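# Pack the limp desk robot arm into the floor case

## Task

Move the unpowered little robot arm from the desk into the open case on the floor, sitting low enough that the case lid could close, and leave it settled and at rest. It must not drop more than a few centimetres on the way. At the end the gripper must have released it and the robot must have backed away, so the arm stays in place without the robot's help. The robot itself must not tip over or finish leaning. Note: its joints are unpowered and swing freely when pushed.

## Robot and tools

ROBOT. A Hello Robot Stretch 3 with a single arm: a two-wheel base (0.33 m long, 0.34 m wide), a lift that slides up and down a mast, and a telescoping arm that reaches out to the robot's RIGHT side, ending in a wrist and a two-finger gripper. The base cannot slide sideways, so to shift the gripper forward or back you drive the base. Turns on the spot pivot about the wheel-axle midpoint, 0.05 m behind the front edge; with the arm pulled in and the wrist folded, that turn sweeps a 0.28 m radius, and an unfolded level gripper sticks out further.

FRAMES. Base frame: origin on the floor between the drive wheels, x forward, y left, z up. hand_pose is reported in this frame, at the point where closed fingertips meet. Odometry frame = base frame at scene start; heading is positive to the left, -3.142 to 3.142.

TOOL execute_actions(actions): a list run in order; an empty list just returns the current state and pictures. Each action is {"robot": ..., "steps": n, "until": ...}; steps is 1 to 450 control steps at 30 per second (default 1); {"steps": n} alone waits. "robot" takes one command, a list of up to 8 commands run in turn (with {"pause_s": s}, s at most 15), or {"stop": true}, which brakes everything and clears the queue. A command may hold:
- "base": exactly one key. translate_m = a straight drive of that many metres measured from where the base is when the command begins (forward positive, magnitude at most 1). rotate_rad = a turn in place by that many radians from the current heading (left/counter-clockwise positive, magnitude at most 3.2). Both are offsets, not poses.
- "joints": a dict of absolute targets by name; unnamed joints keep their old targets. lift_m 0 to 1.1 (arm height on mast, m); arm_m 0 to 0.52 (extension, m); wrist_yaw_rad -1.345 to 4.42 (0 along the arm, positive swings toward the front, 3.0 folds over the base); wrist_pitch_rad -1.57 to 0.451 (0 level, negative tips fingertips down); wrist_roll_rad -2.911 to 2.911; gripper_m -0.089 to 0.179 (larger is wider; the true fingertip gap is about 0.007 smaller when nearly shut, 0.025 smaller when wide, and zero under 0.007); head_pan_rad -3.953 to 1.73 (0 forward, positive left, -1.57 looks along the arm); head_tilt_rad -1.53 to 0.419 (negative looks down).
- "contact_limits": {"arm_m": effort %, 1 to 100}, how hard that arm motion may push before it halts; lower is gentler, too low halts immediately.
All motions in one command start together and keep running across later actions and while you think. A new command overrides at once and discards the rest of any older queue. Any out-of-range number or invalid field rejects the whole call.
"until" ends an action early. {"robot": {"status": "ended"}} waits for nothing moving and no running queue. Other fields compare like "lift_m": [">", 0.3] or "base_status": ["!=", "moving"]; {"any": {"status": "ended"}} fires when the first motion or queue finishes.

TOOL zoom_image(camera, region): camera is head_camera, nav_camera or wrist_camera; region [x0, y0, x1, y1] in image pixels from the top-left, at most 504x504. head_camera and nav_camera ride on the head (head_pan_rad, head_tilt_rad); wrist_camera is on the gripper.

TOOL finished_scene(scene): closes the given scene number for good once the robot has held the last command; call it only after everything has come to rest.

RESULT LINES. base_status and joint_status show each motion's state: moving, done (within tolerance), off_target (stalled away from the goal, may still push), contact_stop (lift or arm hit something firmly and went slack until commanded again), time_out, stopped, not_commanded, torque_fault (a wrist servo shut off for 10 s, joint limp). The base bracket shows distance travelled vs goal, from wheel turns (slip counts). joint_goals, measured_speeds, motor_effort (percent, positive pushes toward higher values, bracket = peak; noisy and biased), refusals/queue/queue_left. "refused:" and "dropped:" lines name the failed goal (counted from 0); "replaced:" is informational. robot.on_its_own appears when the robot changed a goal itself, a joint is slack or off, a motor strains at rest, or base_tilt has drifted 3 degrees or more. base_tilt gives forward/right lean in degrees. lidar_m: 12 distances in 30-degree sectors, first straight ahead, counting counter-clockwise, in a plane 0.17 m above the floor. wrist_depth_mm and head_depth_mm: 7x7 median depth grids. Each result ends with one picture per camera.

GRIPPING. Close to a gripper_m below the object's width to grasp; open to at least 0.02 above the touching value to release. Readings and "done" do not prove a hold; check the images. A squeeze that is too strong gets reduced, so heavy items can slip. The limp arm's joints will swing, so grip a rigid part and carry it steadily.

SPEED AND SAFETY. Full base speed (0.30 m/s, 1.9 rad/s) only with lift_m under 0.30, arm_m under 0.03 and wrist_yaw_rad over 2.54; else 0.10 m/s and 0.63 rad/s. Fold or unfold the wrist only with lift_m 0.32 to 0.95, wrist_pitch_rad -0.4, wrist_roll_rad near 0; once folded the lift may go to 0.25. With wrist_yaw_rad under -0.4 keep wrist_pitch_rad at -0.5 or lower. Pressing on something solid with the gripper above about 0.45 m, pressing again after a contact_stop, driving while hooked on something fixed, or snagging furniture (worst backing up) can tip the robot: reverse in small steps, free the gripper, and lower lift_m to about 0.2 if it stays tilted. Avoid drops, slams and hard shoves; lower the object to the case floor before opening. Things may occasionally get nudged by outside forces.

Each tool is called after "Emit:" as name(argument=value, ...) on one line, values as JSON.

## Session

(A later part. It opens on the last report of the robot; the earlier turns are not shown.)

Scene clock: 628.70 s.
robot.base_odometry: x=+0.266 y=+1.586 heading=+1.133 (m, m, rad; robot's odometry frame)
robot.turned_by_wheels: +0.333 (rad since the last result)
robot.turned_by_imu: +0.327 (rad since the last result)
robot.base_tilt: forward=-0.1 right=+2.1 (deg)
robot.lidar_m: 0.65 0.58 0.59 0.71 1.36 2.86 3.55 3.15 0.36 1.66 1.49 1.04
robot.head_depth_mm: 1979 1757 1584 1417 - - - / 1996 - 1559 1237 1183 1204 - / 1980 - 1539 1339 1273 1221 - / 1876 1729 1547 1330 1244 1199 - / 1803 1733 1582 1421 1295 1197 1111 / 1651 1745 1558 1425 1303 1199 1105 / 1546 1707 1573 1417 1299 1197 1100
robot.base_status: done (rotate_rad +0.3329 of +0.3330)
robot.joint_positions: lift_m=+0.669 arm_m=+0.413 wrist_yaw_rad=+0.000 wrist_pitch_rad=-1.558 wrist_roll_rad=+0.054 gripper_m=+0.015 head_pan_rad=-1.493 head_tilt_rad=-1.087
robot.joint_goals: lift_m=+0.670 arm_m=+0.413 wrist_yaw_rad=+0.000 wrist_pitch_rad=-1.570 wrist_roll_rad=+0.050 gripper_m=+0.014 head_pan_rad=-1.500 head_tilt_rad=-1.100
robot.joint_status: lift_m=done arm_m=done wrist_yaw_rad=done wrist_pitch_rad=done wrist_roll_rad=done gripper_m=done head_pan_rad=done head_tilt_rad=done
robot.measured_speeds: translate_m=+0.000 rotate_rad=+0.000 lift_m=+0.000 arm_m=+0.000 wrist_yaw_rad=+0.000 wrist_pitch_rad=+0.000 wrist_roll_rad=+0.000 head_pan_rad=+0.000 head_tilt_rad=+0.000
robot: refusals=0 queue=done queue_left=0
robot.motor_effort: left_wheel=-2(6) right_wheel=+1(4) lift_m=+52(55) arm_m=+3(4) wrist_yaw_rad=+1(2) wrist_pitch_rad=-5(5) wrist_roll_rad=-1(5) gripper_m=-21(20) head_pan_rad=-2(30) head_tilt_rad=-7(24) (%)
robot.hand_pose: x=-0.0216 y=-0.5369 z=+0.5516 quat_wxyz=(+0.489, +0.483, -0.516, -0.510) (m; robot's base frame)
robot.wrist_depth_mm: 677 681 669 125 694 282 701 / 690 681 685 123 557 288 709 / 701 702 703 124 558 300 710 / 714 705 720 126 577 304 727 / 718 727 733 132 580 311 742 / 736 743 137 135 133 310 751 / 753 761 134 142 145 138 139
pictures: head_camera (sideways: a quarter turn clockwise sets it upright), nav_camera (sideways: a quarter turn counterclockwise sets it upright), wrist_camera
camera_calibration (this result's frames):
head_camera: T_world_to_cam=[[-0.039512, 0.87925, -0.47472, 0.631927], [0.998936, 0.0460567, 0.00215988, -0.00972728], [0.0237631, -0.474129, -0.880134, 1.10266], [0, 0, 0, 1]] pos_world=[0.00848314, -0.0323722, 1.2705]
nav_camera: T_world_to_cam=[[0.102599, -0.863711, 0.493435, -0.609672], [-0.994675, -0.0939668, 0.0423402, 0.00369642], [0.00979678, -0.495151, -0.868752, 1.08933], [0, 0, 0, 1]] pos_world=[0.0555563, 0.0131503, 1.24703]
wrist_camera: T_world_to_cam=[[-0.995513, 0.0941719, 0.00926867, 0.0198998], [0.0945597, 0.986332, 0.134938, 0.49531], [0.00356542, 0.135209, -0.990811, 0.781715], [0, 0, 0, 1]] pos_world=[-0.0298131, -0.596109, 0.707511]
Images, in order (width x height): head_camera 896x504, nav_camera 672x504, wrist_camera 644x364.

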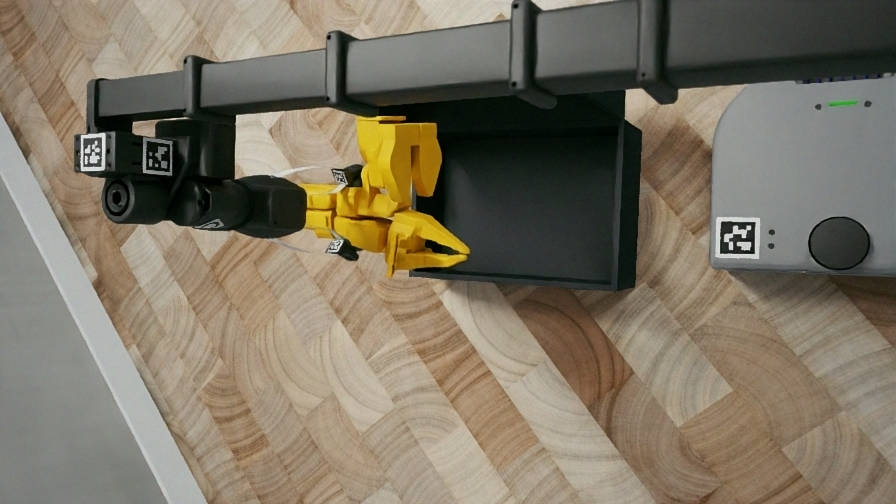

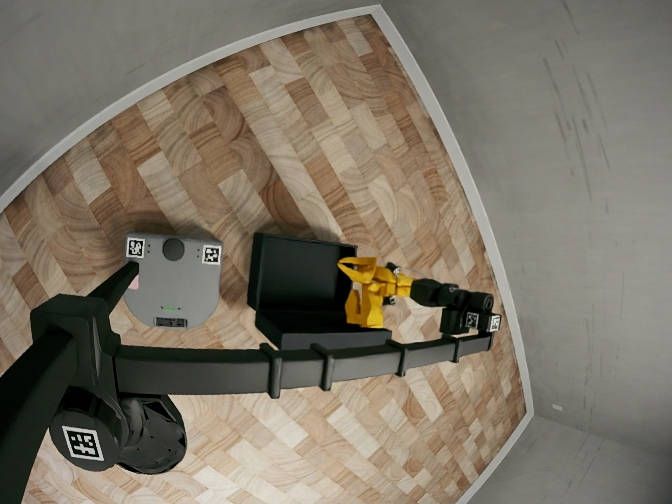

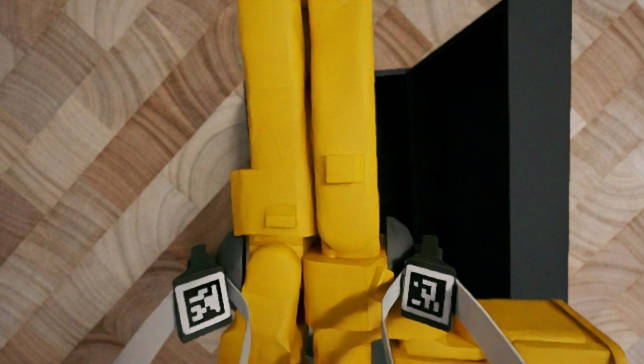

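Emit:
execute_actions(actions=[{"robot":[{"base":{"translate_m":-0.012},"joints":{"arm_m":0.408,"wrist_roll_rad":0.0}},{"joints":{"lift_m":0.34}}],"steps":450,"until":{"robot":{"status":"ended"}}}])

Scene clock: 647.40 s.
robot.base_odometry: x=+0.261 y=+1.576 heading=+1.133 (m, m, rad; robot's odometry frame)
robot.turned_by_wheels: +0.000 (rad since the last result)
robot.turned_by_imu: -0.002 (rad since the last result)
robot.base_tilt: forward=-0.1 right=+2.1 (deg)
robot.lidar_m: 0.66 0.59 0.60 0.72 1.38 2.84 3.52 3.17 0.35 0.72 1.50 1.06
robot.head_depth_mm: 1969 1739 1567 1392 1278 1188 1116 / 1972 1747 1571 1099 971 1198 - / 1957 1749 1582 1121 1253 1206 - / 1902 1765 1571 1303 1262 1203 - / 1780 1764 1583 1427 1299 1192 1101 / 1663 1761 1564 1420 1301 1194 1104 / 1549 1702 1565 1417 1298 1196 1101
robot.base_status: done (translate_m -0.0120 of -0.0120)
robot.joint_positions: lift_m=+0.340 arm_m=+0.408 wrist_yaw_rad=+0.000 wrist_pitch_rad=-1.558 wrist_roll_rad=+0.004 gripper_m=+0.015 head_pan_rad=-1.493 head_tilt_rad=-1.087
robot.joint_goals: lift_m=+0.340 arm_m=+0.408 wrist_yaw_rad=+0.000 wrist_pitch_rad=-1.570 wrist_roll_rad=+0.000 gripper_m=+0.014 head_pan_rad=-1.500 head_tilt_rad=-1.100
robot.joint_status: lift_m=done arm_m=done wrist_yaw_rad=done wrist_pitch_rad=done wrist_roll_rad=done gripper_m=done head_pan_rad=done head_tilt_rad=done
robot.measured_speeds: translate_m=+0.000 rotate_rad=+0.000 lift_m=+0.000 arm_m=+0.000 wrist_yaw_rad=+0.000 wrist_pitch_rad=+0.000 wrist_roll_rad=+0.000 head_pan_rad=+0.000 head_tilt_rad=+0.000
robot: refusals=0 queue=done queue_left=0
robot.motor_effort: left_wheel=-2(7) right_wheel=+2(3) lift_m=+35(52) arm_m=-5(4) wrist_yaw_rad=+1(1) wrist_pitch_rad=-5(5) wrist_roll_rad=-1(3) gripper_m=-20(20) head_pan_rad=-2(3) head_tilt_rad=-7(7) (%)
robot.hand_pose: x=-0.0216 y=-0.5324 z=+0.2223 quat_wxyz=(+0.502, +0.496, -0.504, -0.498) (m; robot's base frame)
robot.wrist_depth_mm: 357 276 242 125 304 259 223 / 362 358 341 124 342 261 228 / 368 366 332 124 351 261 230 / 380 372 297 126 361 266 236 / 383 386 287 132 363 269 241 / 397 391 138 134 133 256 244 / 397 399 134 143 145 138 139
pictures: head_camera (sideways: a quarter turn clockwise sets it upright), nav_camera (sideways: a quarter turn counterclockwise sets it upright), wrist_camera
camera_calibration (this result's frames):
head_camera: T_world_to_cam=[[-0.0395046, 0.87925, -0.474719, 0.631927], [0.998937, 0.0460482, 0.00215988, -0.00972728], [0.0237591, -0.474129, -0.880135, 1.10266], [0, 0, 0, 1]] pos_world=[0.00848286, -0.0323722, 1.2705]
nav_camera: T_world_to_cam=[[0.102591, -0.863711, 0.493434, -0.609672], [-0.994675, -0.0939584, 0.0423402, 0.00369643], [0.00979258, -0.495151, -0.868752, 1.08933], [0, 0, 0, 1]] pos_world=[0.0555564, 0.0131499, 1.24703]
wrist_camera: T_world_to_cam=[[-0.998973, 0.0442294, 0.00988067, -0.00426168], [0.0451592, 0.989818, 0.134986, 0.536171], [-0.00380972, 0.135293, -0.990798, 0.454643], [0, 0, 0, 1]] pos_world=[-0.0267383, -0.592033, 0.378126]
Images, in order (width x height): head_camera 896x504, nav_camera 672x504, wrist_camera 644x364.

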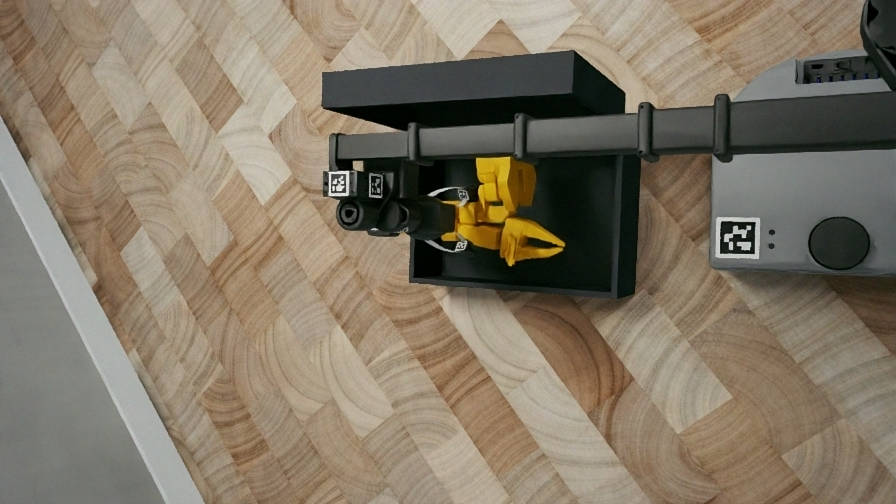

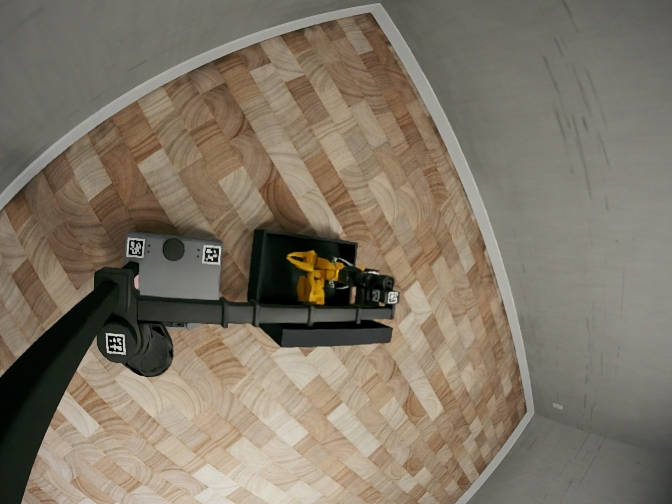

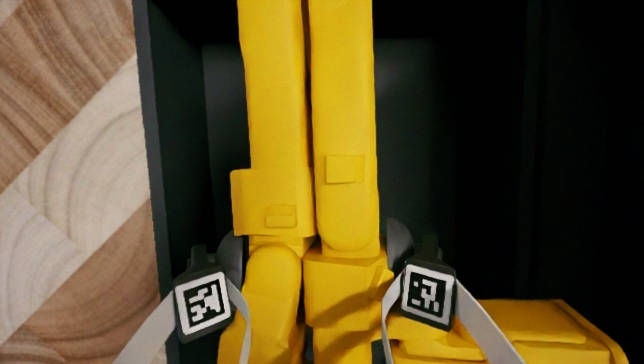

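Emit:
execute_actions(actions=[{"robot":[{"joints":{"arm_m":0.388}},{"joints":{"lift_m":0.24}},{"joints":{"lift_m":0.18}}],"steps":450,"until":{"robot":{"status":"ended"}}}])

Scene clock: 657.93 s.
robot.base_odometry: x=+0.261 y=+1.576 heading=+1.133 (m, m, rad; robot's odometry frame)
robot.turned_by_wheels: +0.000 (rad since the last result)
robot.turned_by_imu: -0.002 (rad since the last result)
robot.base_tilt: forward=-0.1 right=+2.0 (deg)
robot.lidar_m: 0.66 0.59 0.60 0.72 1.38 2.84 3.53 3.16 0.35 0.72 1.50 1.06
robot.head_depth_mm: 1957 1742 1565 1385 1272 1191 1112 / 1977 1737 1557 1210 1145 1201 - / 1961 1734 1565 1417 1238 1210 - / 1885 1742 1566 1358 1241 1204 - / 1799 1760 1574 1412 1297 1189 1097 / 1682 1744 1571 1415 1296 1190 1106 / 1537 1710 1572 1423 1297 1192 1101
robot.base_status: done (translate_m -0.0120 of -0.0120)
robot.joint_positions: lift_m=+0.181 arm_m=+0.388 wrist_yaw_rad=+0.000 wrist_pitch_rad=-1.560 wrist_roll_rad=+0.003 gripper_m=+0.015 head_pan_rad=-1.493 head_tilt_rad=-1.087
robot.joint_goals: lift_m=+0.180 arm_m=+0.388 wrist_yaw_rad=+0.000 wrist_pitch_rad=-1.570 wrist_roll_rad=+0.000 gripper_m=+0.014 head_pan_rad=-1.500 head_tilt_rad=-1.100
robot.joint_status: lift_m=done arm_m=done wrist_yaw_rad=done wrist_pitch_rad=done wrist_roll_rad=done gripper_m=done head_pan_rad=done head_tilt_rad=done
robot.measured_speeds: translate_m=+0.000 rotate_rad=+0.000 lift_m=+0.000 arm_m=+0.000 wrist_yaw_rad=+0.000 wrist_pitch_rad=+0.000 wrist_roll_rad=+0.000 head_pan_rad=+0.000 head_tilt_rad=+0.000
robot: refusals=0 queue=done queue_left=0
robot.motor_effort: left_wheel=-1(2) right_wheel=+0(1) lift_m=+22(38) arm_m=-5(6) wrist_yaw_rad=+1(1) wrist_pitch_rad=-4(5) wrist_roll_rad=-1(1) gripper_m=-20(20) head_pan_rad=-2(2) head_tilt_rad=-7(7) (%)
robot.hand_pose: x=-0.0216 y=-0.5118 z=+0.0628 quat_wxyz=(+0.502, +0.496, -0.503, -0.499) (m; robot's base frame)
robot.wrist_depth_mm: 150 183 182 124 185 187 174 / 149 186 187 123 190 191 176 / 148 189 190 124 193 195 177 / 147 193 194 126 196 198 178 / 146 195 196 131 200 203 180 / 145 201 137 135 132 205 180 / 144 187 134 142 145 138 139
pictures: head_camera (sideways: a quarter turn clockwise sets it upright), nav_camera (sideways: a quarter turn counterclockwise sets it upright), wrist_camera
camera_calibration (this result's frames):
head_camera: T_world_to_cam=[[-0.0395042, 0.87925, -0.474719, 0.631927], [0.998937, 0.0460478, 0.00215988, -0.00972728], [0.0237588, -0.474129, -0.880135, 1.10266], [0, 0, 0, 1]] pos_world=[0.00848285, -0.0323722, 1.2705]
nav_camera: T_world_to_cam=[[0.102591, -0.863711, 0.493434, -0.609672], [-0.994675, -0.0939579, 0.0423402, 0.00369643], [0.00979235, -0.495151, -0.868752, 1.08933], [0, 0, 0, 1]] pos_world=[0.0555564, 0.0131498, 1.24703]
wrist_camera: T_world_to_cam=[[-0.998994, 0.0437233, 0.00999395, -0.00386531], [0.0446828, 0.989502, 0.137439, 0.53694], [-0.00387973, 0.137748, -0.99046, 0.295102], [0, 0, 0, 1]] pos_world=[-0.0267084, -0.571783, 0.218529]
Images, in order (width x height): head_camera 896x504, nav_camera 672x504, wrist_camera 644x364.

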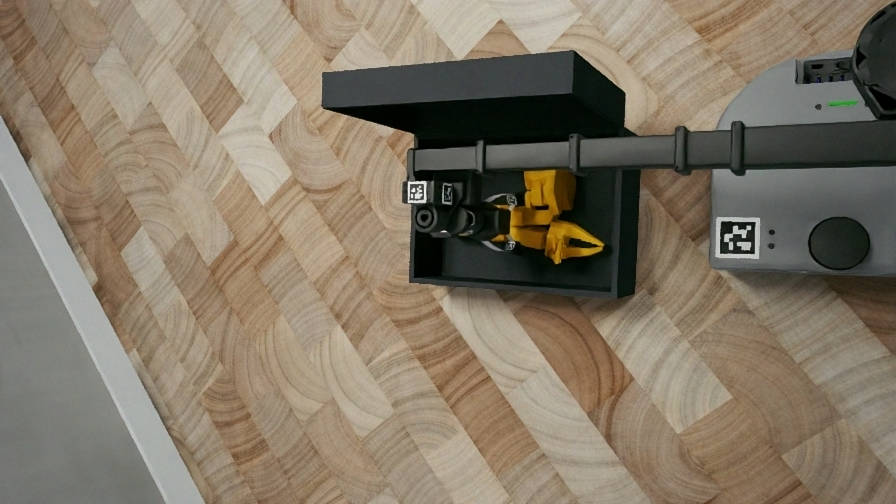

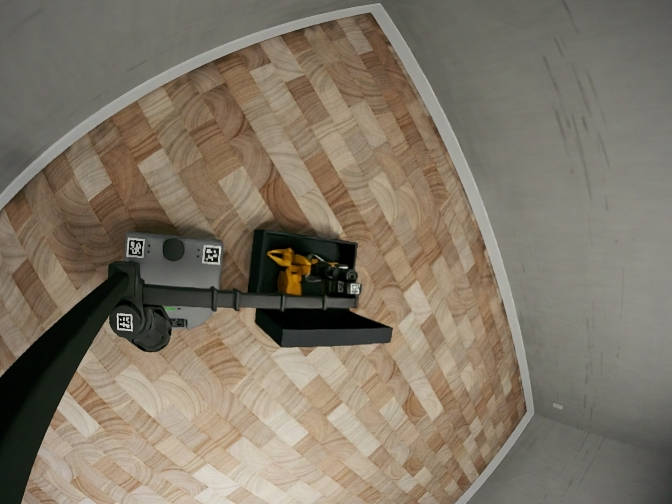

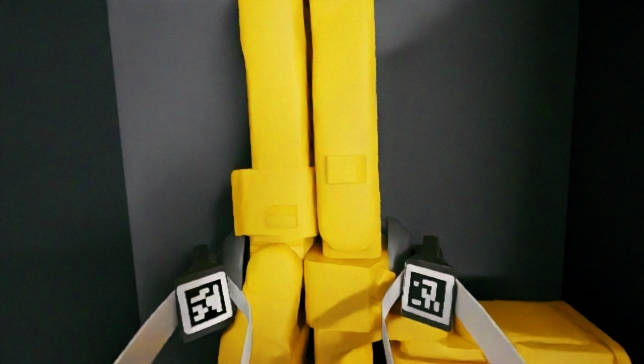

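Emit:
execute_actions(actions=[{"robot":[{"joints":{"gripper_m":0.09}},{"joints":{"lift_m":0.45}},{"joints":{"arm_m":0.02}}],"steps":450,"until":{"robot":{"status":"ended"}}}])

Emit:
zoom_image(camera="head_camera", region=[300, 40, 680, 320])

Scene clock: 671.77 s.
robot.base_odometry: x=+0.261 y=+1.576 heading=+1.133 (m, m, rad; robot's odometry frame)
robot.turned_by_wheels: +0.000 (rad since the last result)
robot.turned_by_imu: -0.003 (rad since the last result)
robot.base_tilt: forward=-0.1 right=+2.1 (deg)
robot.lidar_m: 0.66 0.59 0.60 0.72 1.38 2.84 3.54 3.16 0.36 0.72 1.50 1.06
robot.head_depth_mm: 1959 1751 1556 1386 1272 1191 1119 / 1971 1736 1566 1218 1144 - - / 1967 1753 1562 1350 1251 - - / 1901 1756 1569 1336 1243 1214 - / 1806 1757 1575 1418 1304 1201 1100 / 1661 1757 1569 1418 1289 1196 1115 / 1559 1712 1575 1425 1295 1194 1113
robot.base_status: done (translate_m -0.0120 of -0.0120)
robot.joint_positions: lift_m=+0.450 arm_m=+0.020 wrist_yaw_rad=+0.000 wrist_pitch_rad=-1.563 wrist_roll_rad=+0.000 gripper_m=+0.090 head_pan_rad=-1.493 head_tilt_rad=-1.087
robot.joint_goals: lift_m=+0.450 arm_m=+0.020 wrist_yaw_rad=+0.000 wrist_pitch_rad=-1.570 wrist_roll_rad=+0.000 gripper_m=+0.090 head_pan_rad=-1.500 head_tilt_rad=-1.100
robot.joint_status: lift_m=done arm_m=done wrist_yaw_rad=done wrist_pitch_rad=done wrist_roll_rad=done gripper_m=done head_pan_rad=done head_tilt_rad=done
robot.measured_speeds: translate_m=+0.000 rotate_rad=+0.000 lift_m=+0.000 arm_m=+0.000 wrist_yaw_rad=+0.000 wrist_pitch_rad=+0.000 wrist_roll_rad=+0.000 head_pan_rad=+0.000 head_tilt_rad=+0.000
robot: refusals=0 queue=done queue_left=0
robot.motor_effort: left_wheel=+0(1) right_wheel=+0(1) lift_m=+46(48) arm_m=-5(8) wrist_yaw_rad=+1(0) wrist_pitch_rad=-3(4) wrist_roll_rad=+0(1) gripper_m=+0(81) head_pan_rad=-3(3) head_tilt_rad=-7(7) (%)
robot.hand_pose: x=-0.0216 y=-0.1430 z=+0.3320 quat_wxyz=(+0.502, +0.498, -0.502, -0.499) (m; robot's base frame)
robot.wrist_depth_mm: 461 469 372 385 373 331 481 / 472 474 473 480 475 481 488 / 478 481 486 487 486 492 498 / 491 492 488 - - 498 504 / 494 496 503 - - - 518 / 507 508 517 - - 524 532 / 520 527 520 - - - 539
pictures: head_camera (sideways: a quarter turn clockwise sets it upright), nav_camera (sideways: a quarter turn counterclockwise sets it upright), wrist_camera
camera_calibration (this result's frames):
head_camera: T_world_to_cam=[[-0.0395045, 0.879251, -0.474717, 0.631924], [0.998937, 0.046048, 0.0021598, -0.00972717], [0.0237588, -0.474127, -0.880136, 1.10266], [0, 0, 0, 1]] pos_world=[0.00848285, -0.0323721, 1.2705]
nav_camera: T_world_to_cam=[[0.102591, -0.863713, 0.493432, -0.609669], [-0.994675, -0.0939582, 0.0423402, 0.00369648], [0.0097923, -0.495149, -0.868753, 1.08933], [0, 0, 0, 1]] pos_world=[0.0555564, 0.01315, 1.24703]
wrist_camera: T_world_to_cam=[[-0.999131, 0.0404314, 0.0101418, -0.0232082], [0.0414556, 0.989231, 0.14037, 0.133982], [-0.0043572, 0.140668, -0.990047, 0.511179], [0, 0, 0, 1]] pos_world=[-0.026515, -0.203507, 0.487519]
Images, in order (width x height): head_camera 896x504, nav_camera 672x504, wrist_camera 644x364.

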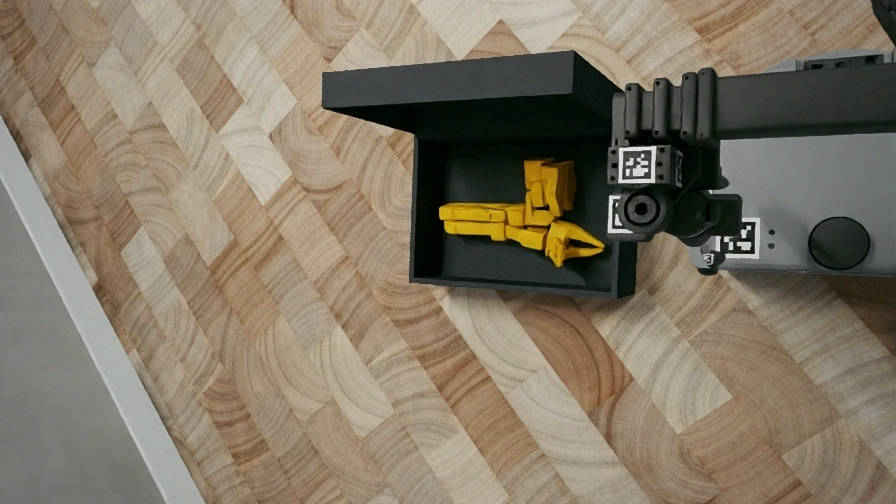

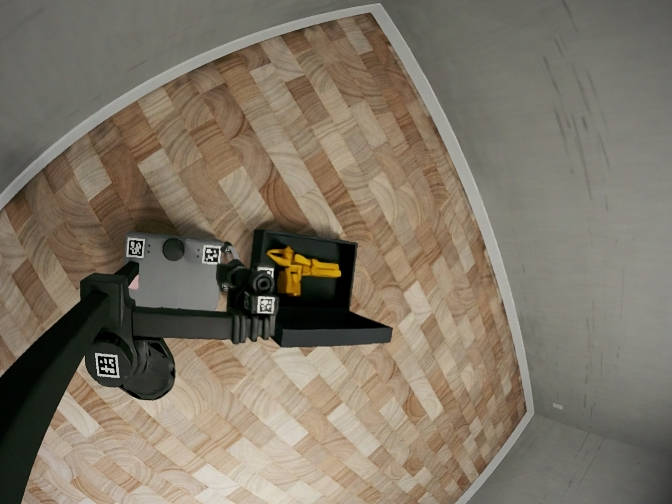

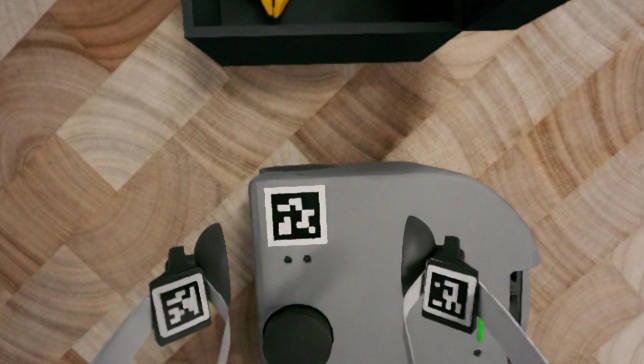

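Region (300, 40, 680, 320) of head_camera's 896x504 image, scaled by 1.326, with more detail than that image has; it fills the top 371 rows of this view, and the rest is white.

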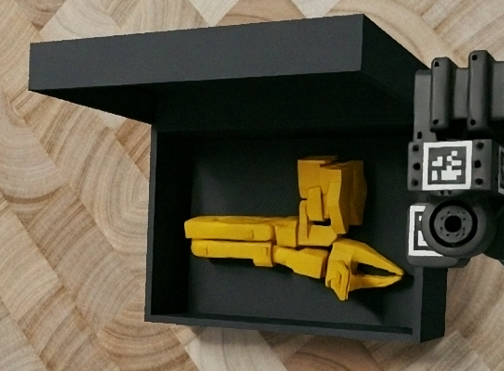

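Emit:
execute_actions(actions=[{"robot":{"base":{"translate_m":-0.45},"joints":{"arm_m":0.0}},"steps":450,"until":{"robot":{"status":"ended"}}}])

Emit:
finished_scene(scene=1)

Scene clock: 682.13 s.
robot.base_odometry: x=+0.070 y=+1.168 heading=+1.133 (m, m, rad; robot's odometry frame)
robot.turned_by_wheels: +0.000 (rad since the last result)
robot.turned_by_imu: +0.000 (rad since the last result)
robot.base_tilt: forward=-0.1 right=+2.0 (deg)
robot.lidar_m: 1.04 0.93 0.94 1.14 2.18 2.81 3.14 2.83 2.84 1.99 0.38 1.66
robot.head_depth_mm: 1971 1732 1563 1408 1290 1186 1108 / 1996 1729 1560 1413 1301 - - / 1966 1736 1569 1410 1299 - - / 1977 1754 1551 1418 1291 1200 - / 1978 1741 1577 1385 1304 1198 1099 / 1905 1767 1552 986 1019 1196 1106 / 1855 1759 1572 1345 1245 1194 1099
robot.base_status: done (translate_m -0.4500 of -0.4500)
robot.joint_positions: lift_m=+0.450 arm_m=+0.000 wrist_yaw_rad=+0.000 wrist_pitch_rad=-1.563 wrist_roll_rad=+0.000 gripper_m=+0.090 head_pan_rad=-1.493 head_tilt_rad=-1.087
robot.joint_goals: lift_m=+0.450 arm_m=+0.000 wrist_yaw_rad=+0.000 wrist_pitch_rad=-1.570 wrist_roll_rad=+0.000 gripper_m=+0.090 head_pan_rad=-1.500 head_tilt_rad=-1.100
robot.joint_status: lift_m=done arm_m=done wrist_yaw_rad=done wrist_pitch_rad=done wrist_roll_rad=done gripper_m=done head_pan_rad=done head_tilt_rad=done
robot.measured_speeds: translate_m=+0.000 rotate_rad=+0.000 lift_m=+0.000 arm_m=+0.000 wrist_yaw_rad=+0.000 wrist_pitch_rad=+0.000 wrist_roll_rad=+0.000 head_pan_rad=+0.000 head_tilt_rad=+0.000
robot: refusals=0 queue=done queue_left=0
robot.motor_effort: left_wheel=-1(7) right_wheel=+1(2) lift_m=+46(46) arm_m=-5(8) wrist_yaw_rad=+1(0) wrist_pitch_rad=-3(3) wrist_roll_rad=+0(0) gripper_m=+0(0) head_pan_rad=-2(2) head_tilt_rad=-7(7) (%)
robot.hand_pose: x=-0.0216 y=-0.1230 z=+0.3320 quat_wxyz=(+0.502, +0.498, -0.502, -0.499) (m; robot's base frame)
robot.wrist_depth_mm: 389 469 464 466 474 473 473 / 471 470 473 474 476 488 486 / 478 481 481 486 485 492 499 / 489 488 496 - - 500 498 / 500 505 505 - - - 520 / 513 509 510 - - 526 527 / 518 526 529 - - - 539
pictures: head_camera (sideways: a quarter turn clockwise sets it upright), nav_camera (sideways: a quarter turn counterclockwise sets it upright), wrist_camera
camera_calibration (this result's frames):
head_camera: T_world_to_cam=[[-0.039472, 0.879253, -0.474717, 0.631924], [0.998939, 0.0460111, 0.0021598, -0.00972719], [0.0237413, -0.474128, -0.880136, 1.10266], [0, 0, 0, 1]] pos_world=[0.00848165, -0.0323722, 1.2705]
nav_camera: T_world_to_cam=[[0.102559, -0.863716, 0.493432, -0.609669], [-0.994679, -0.0939215, 0.0423402, 0.0036965], [0.00977401, -0.495149, -0.868753, 1.08933], [0, 0, 0, 1]] pos_world=[0.0555569, 0.0131481, 1.24703]
wrist_camera: T_world_to_cam=[[-0.999131, 0.0404315, 0.0101418, -0.0240168], [0.0414558, 0.989231, 0.140371, 0.114197], [-0.00435718, 0.14067, -0.990047, 0.508366], [0, 0, 0, 1]] pos_world=[-0.026515, -0.183508, 0.487519]
Images, in order (width x height): head_camera 896x504, nav_camera 672x504, wrist_camera 644x364.

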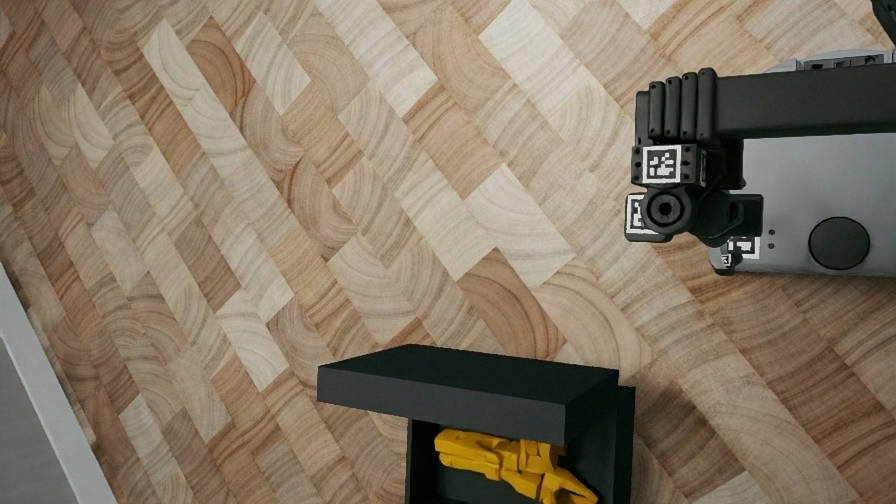

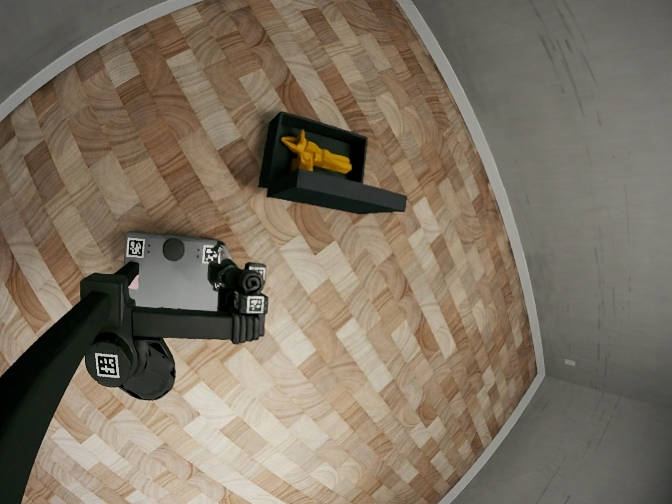

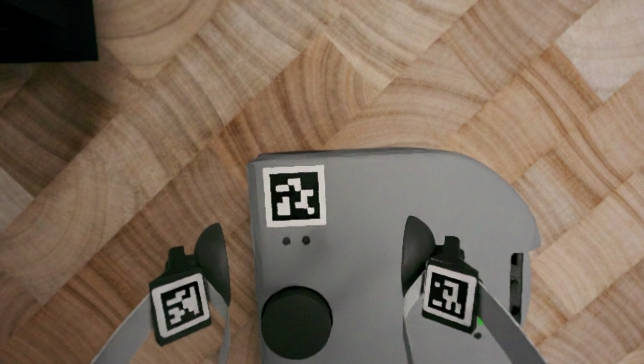

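The scene is finished: the task was done.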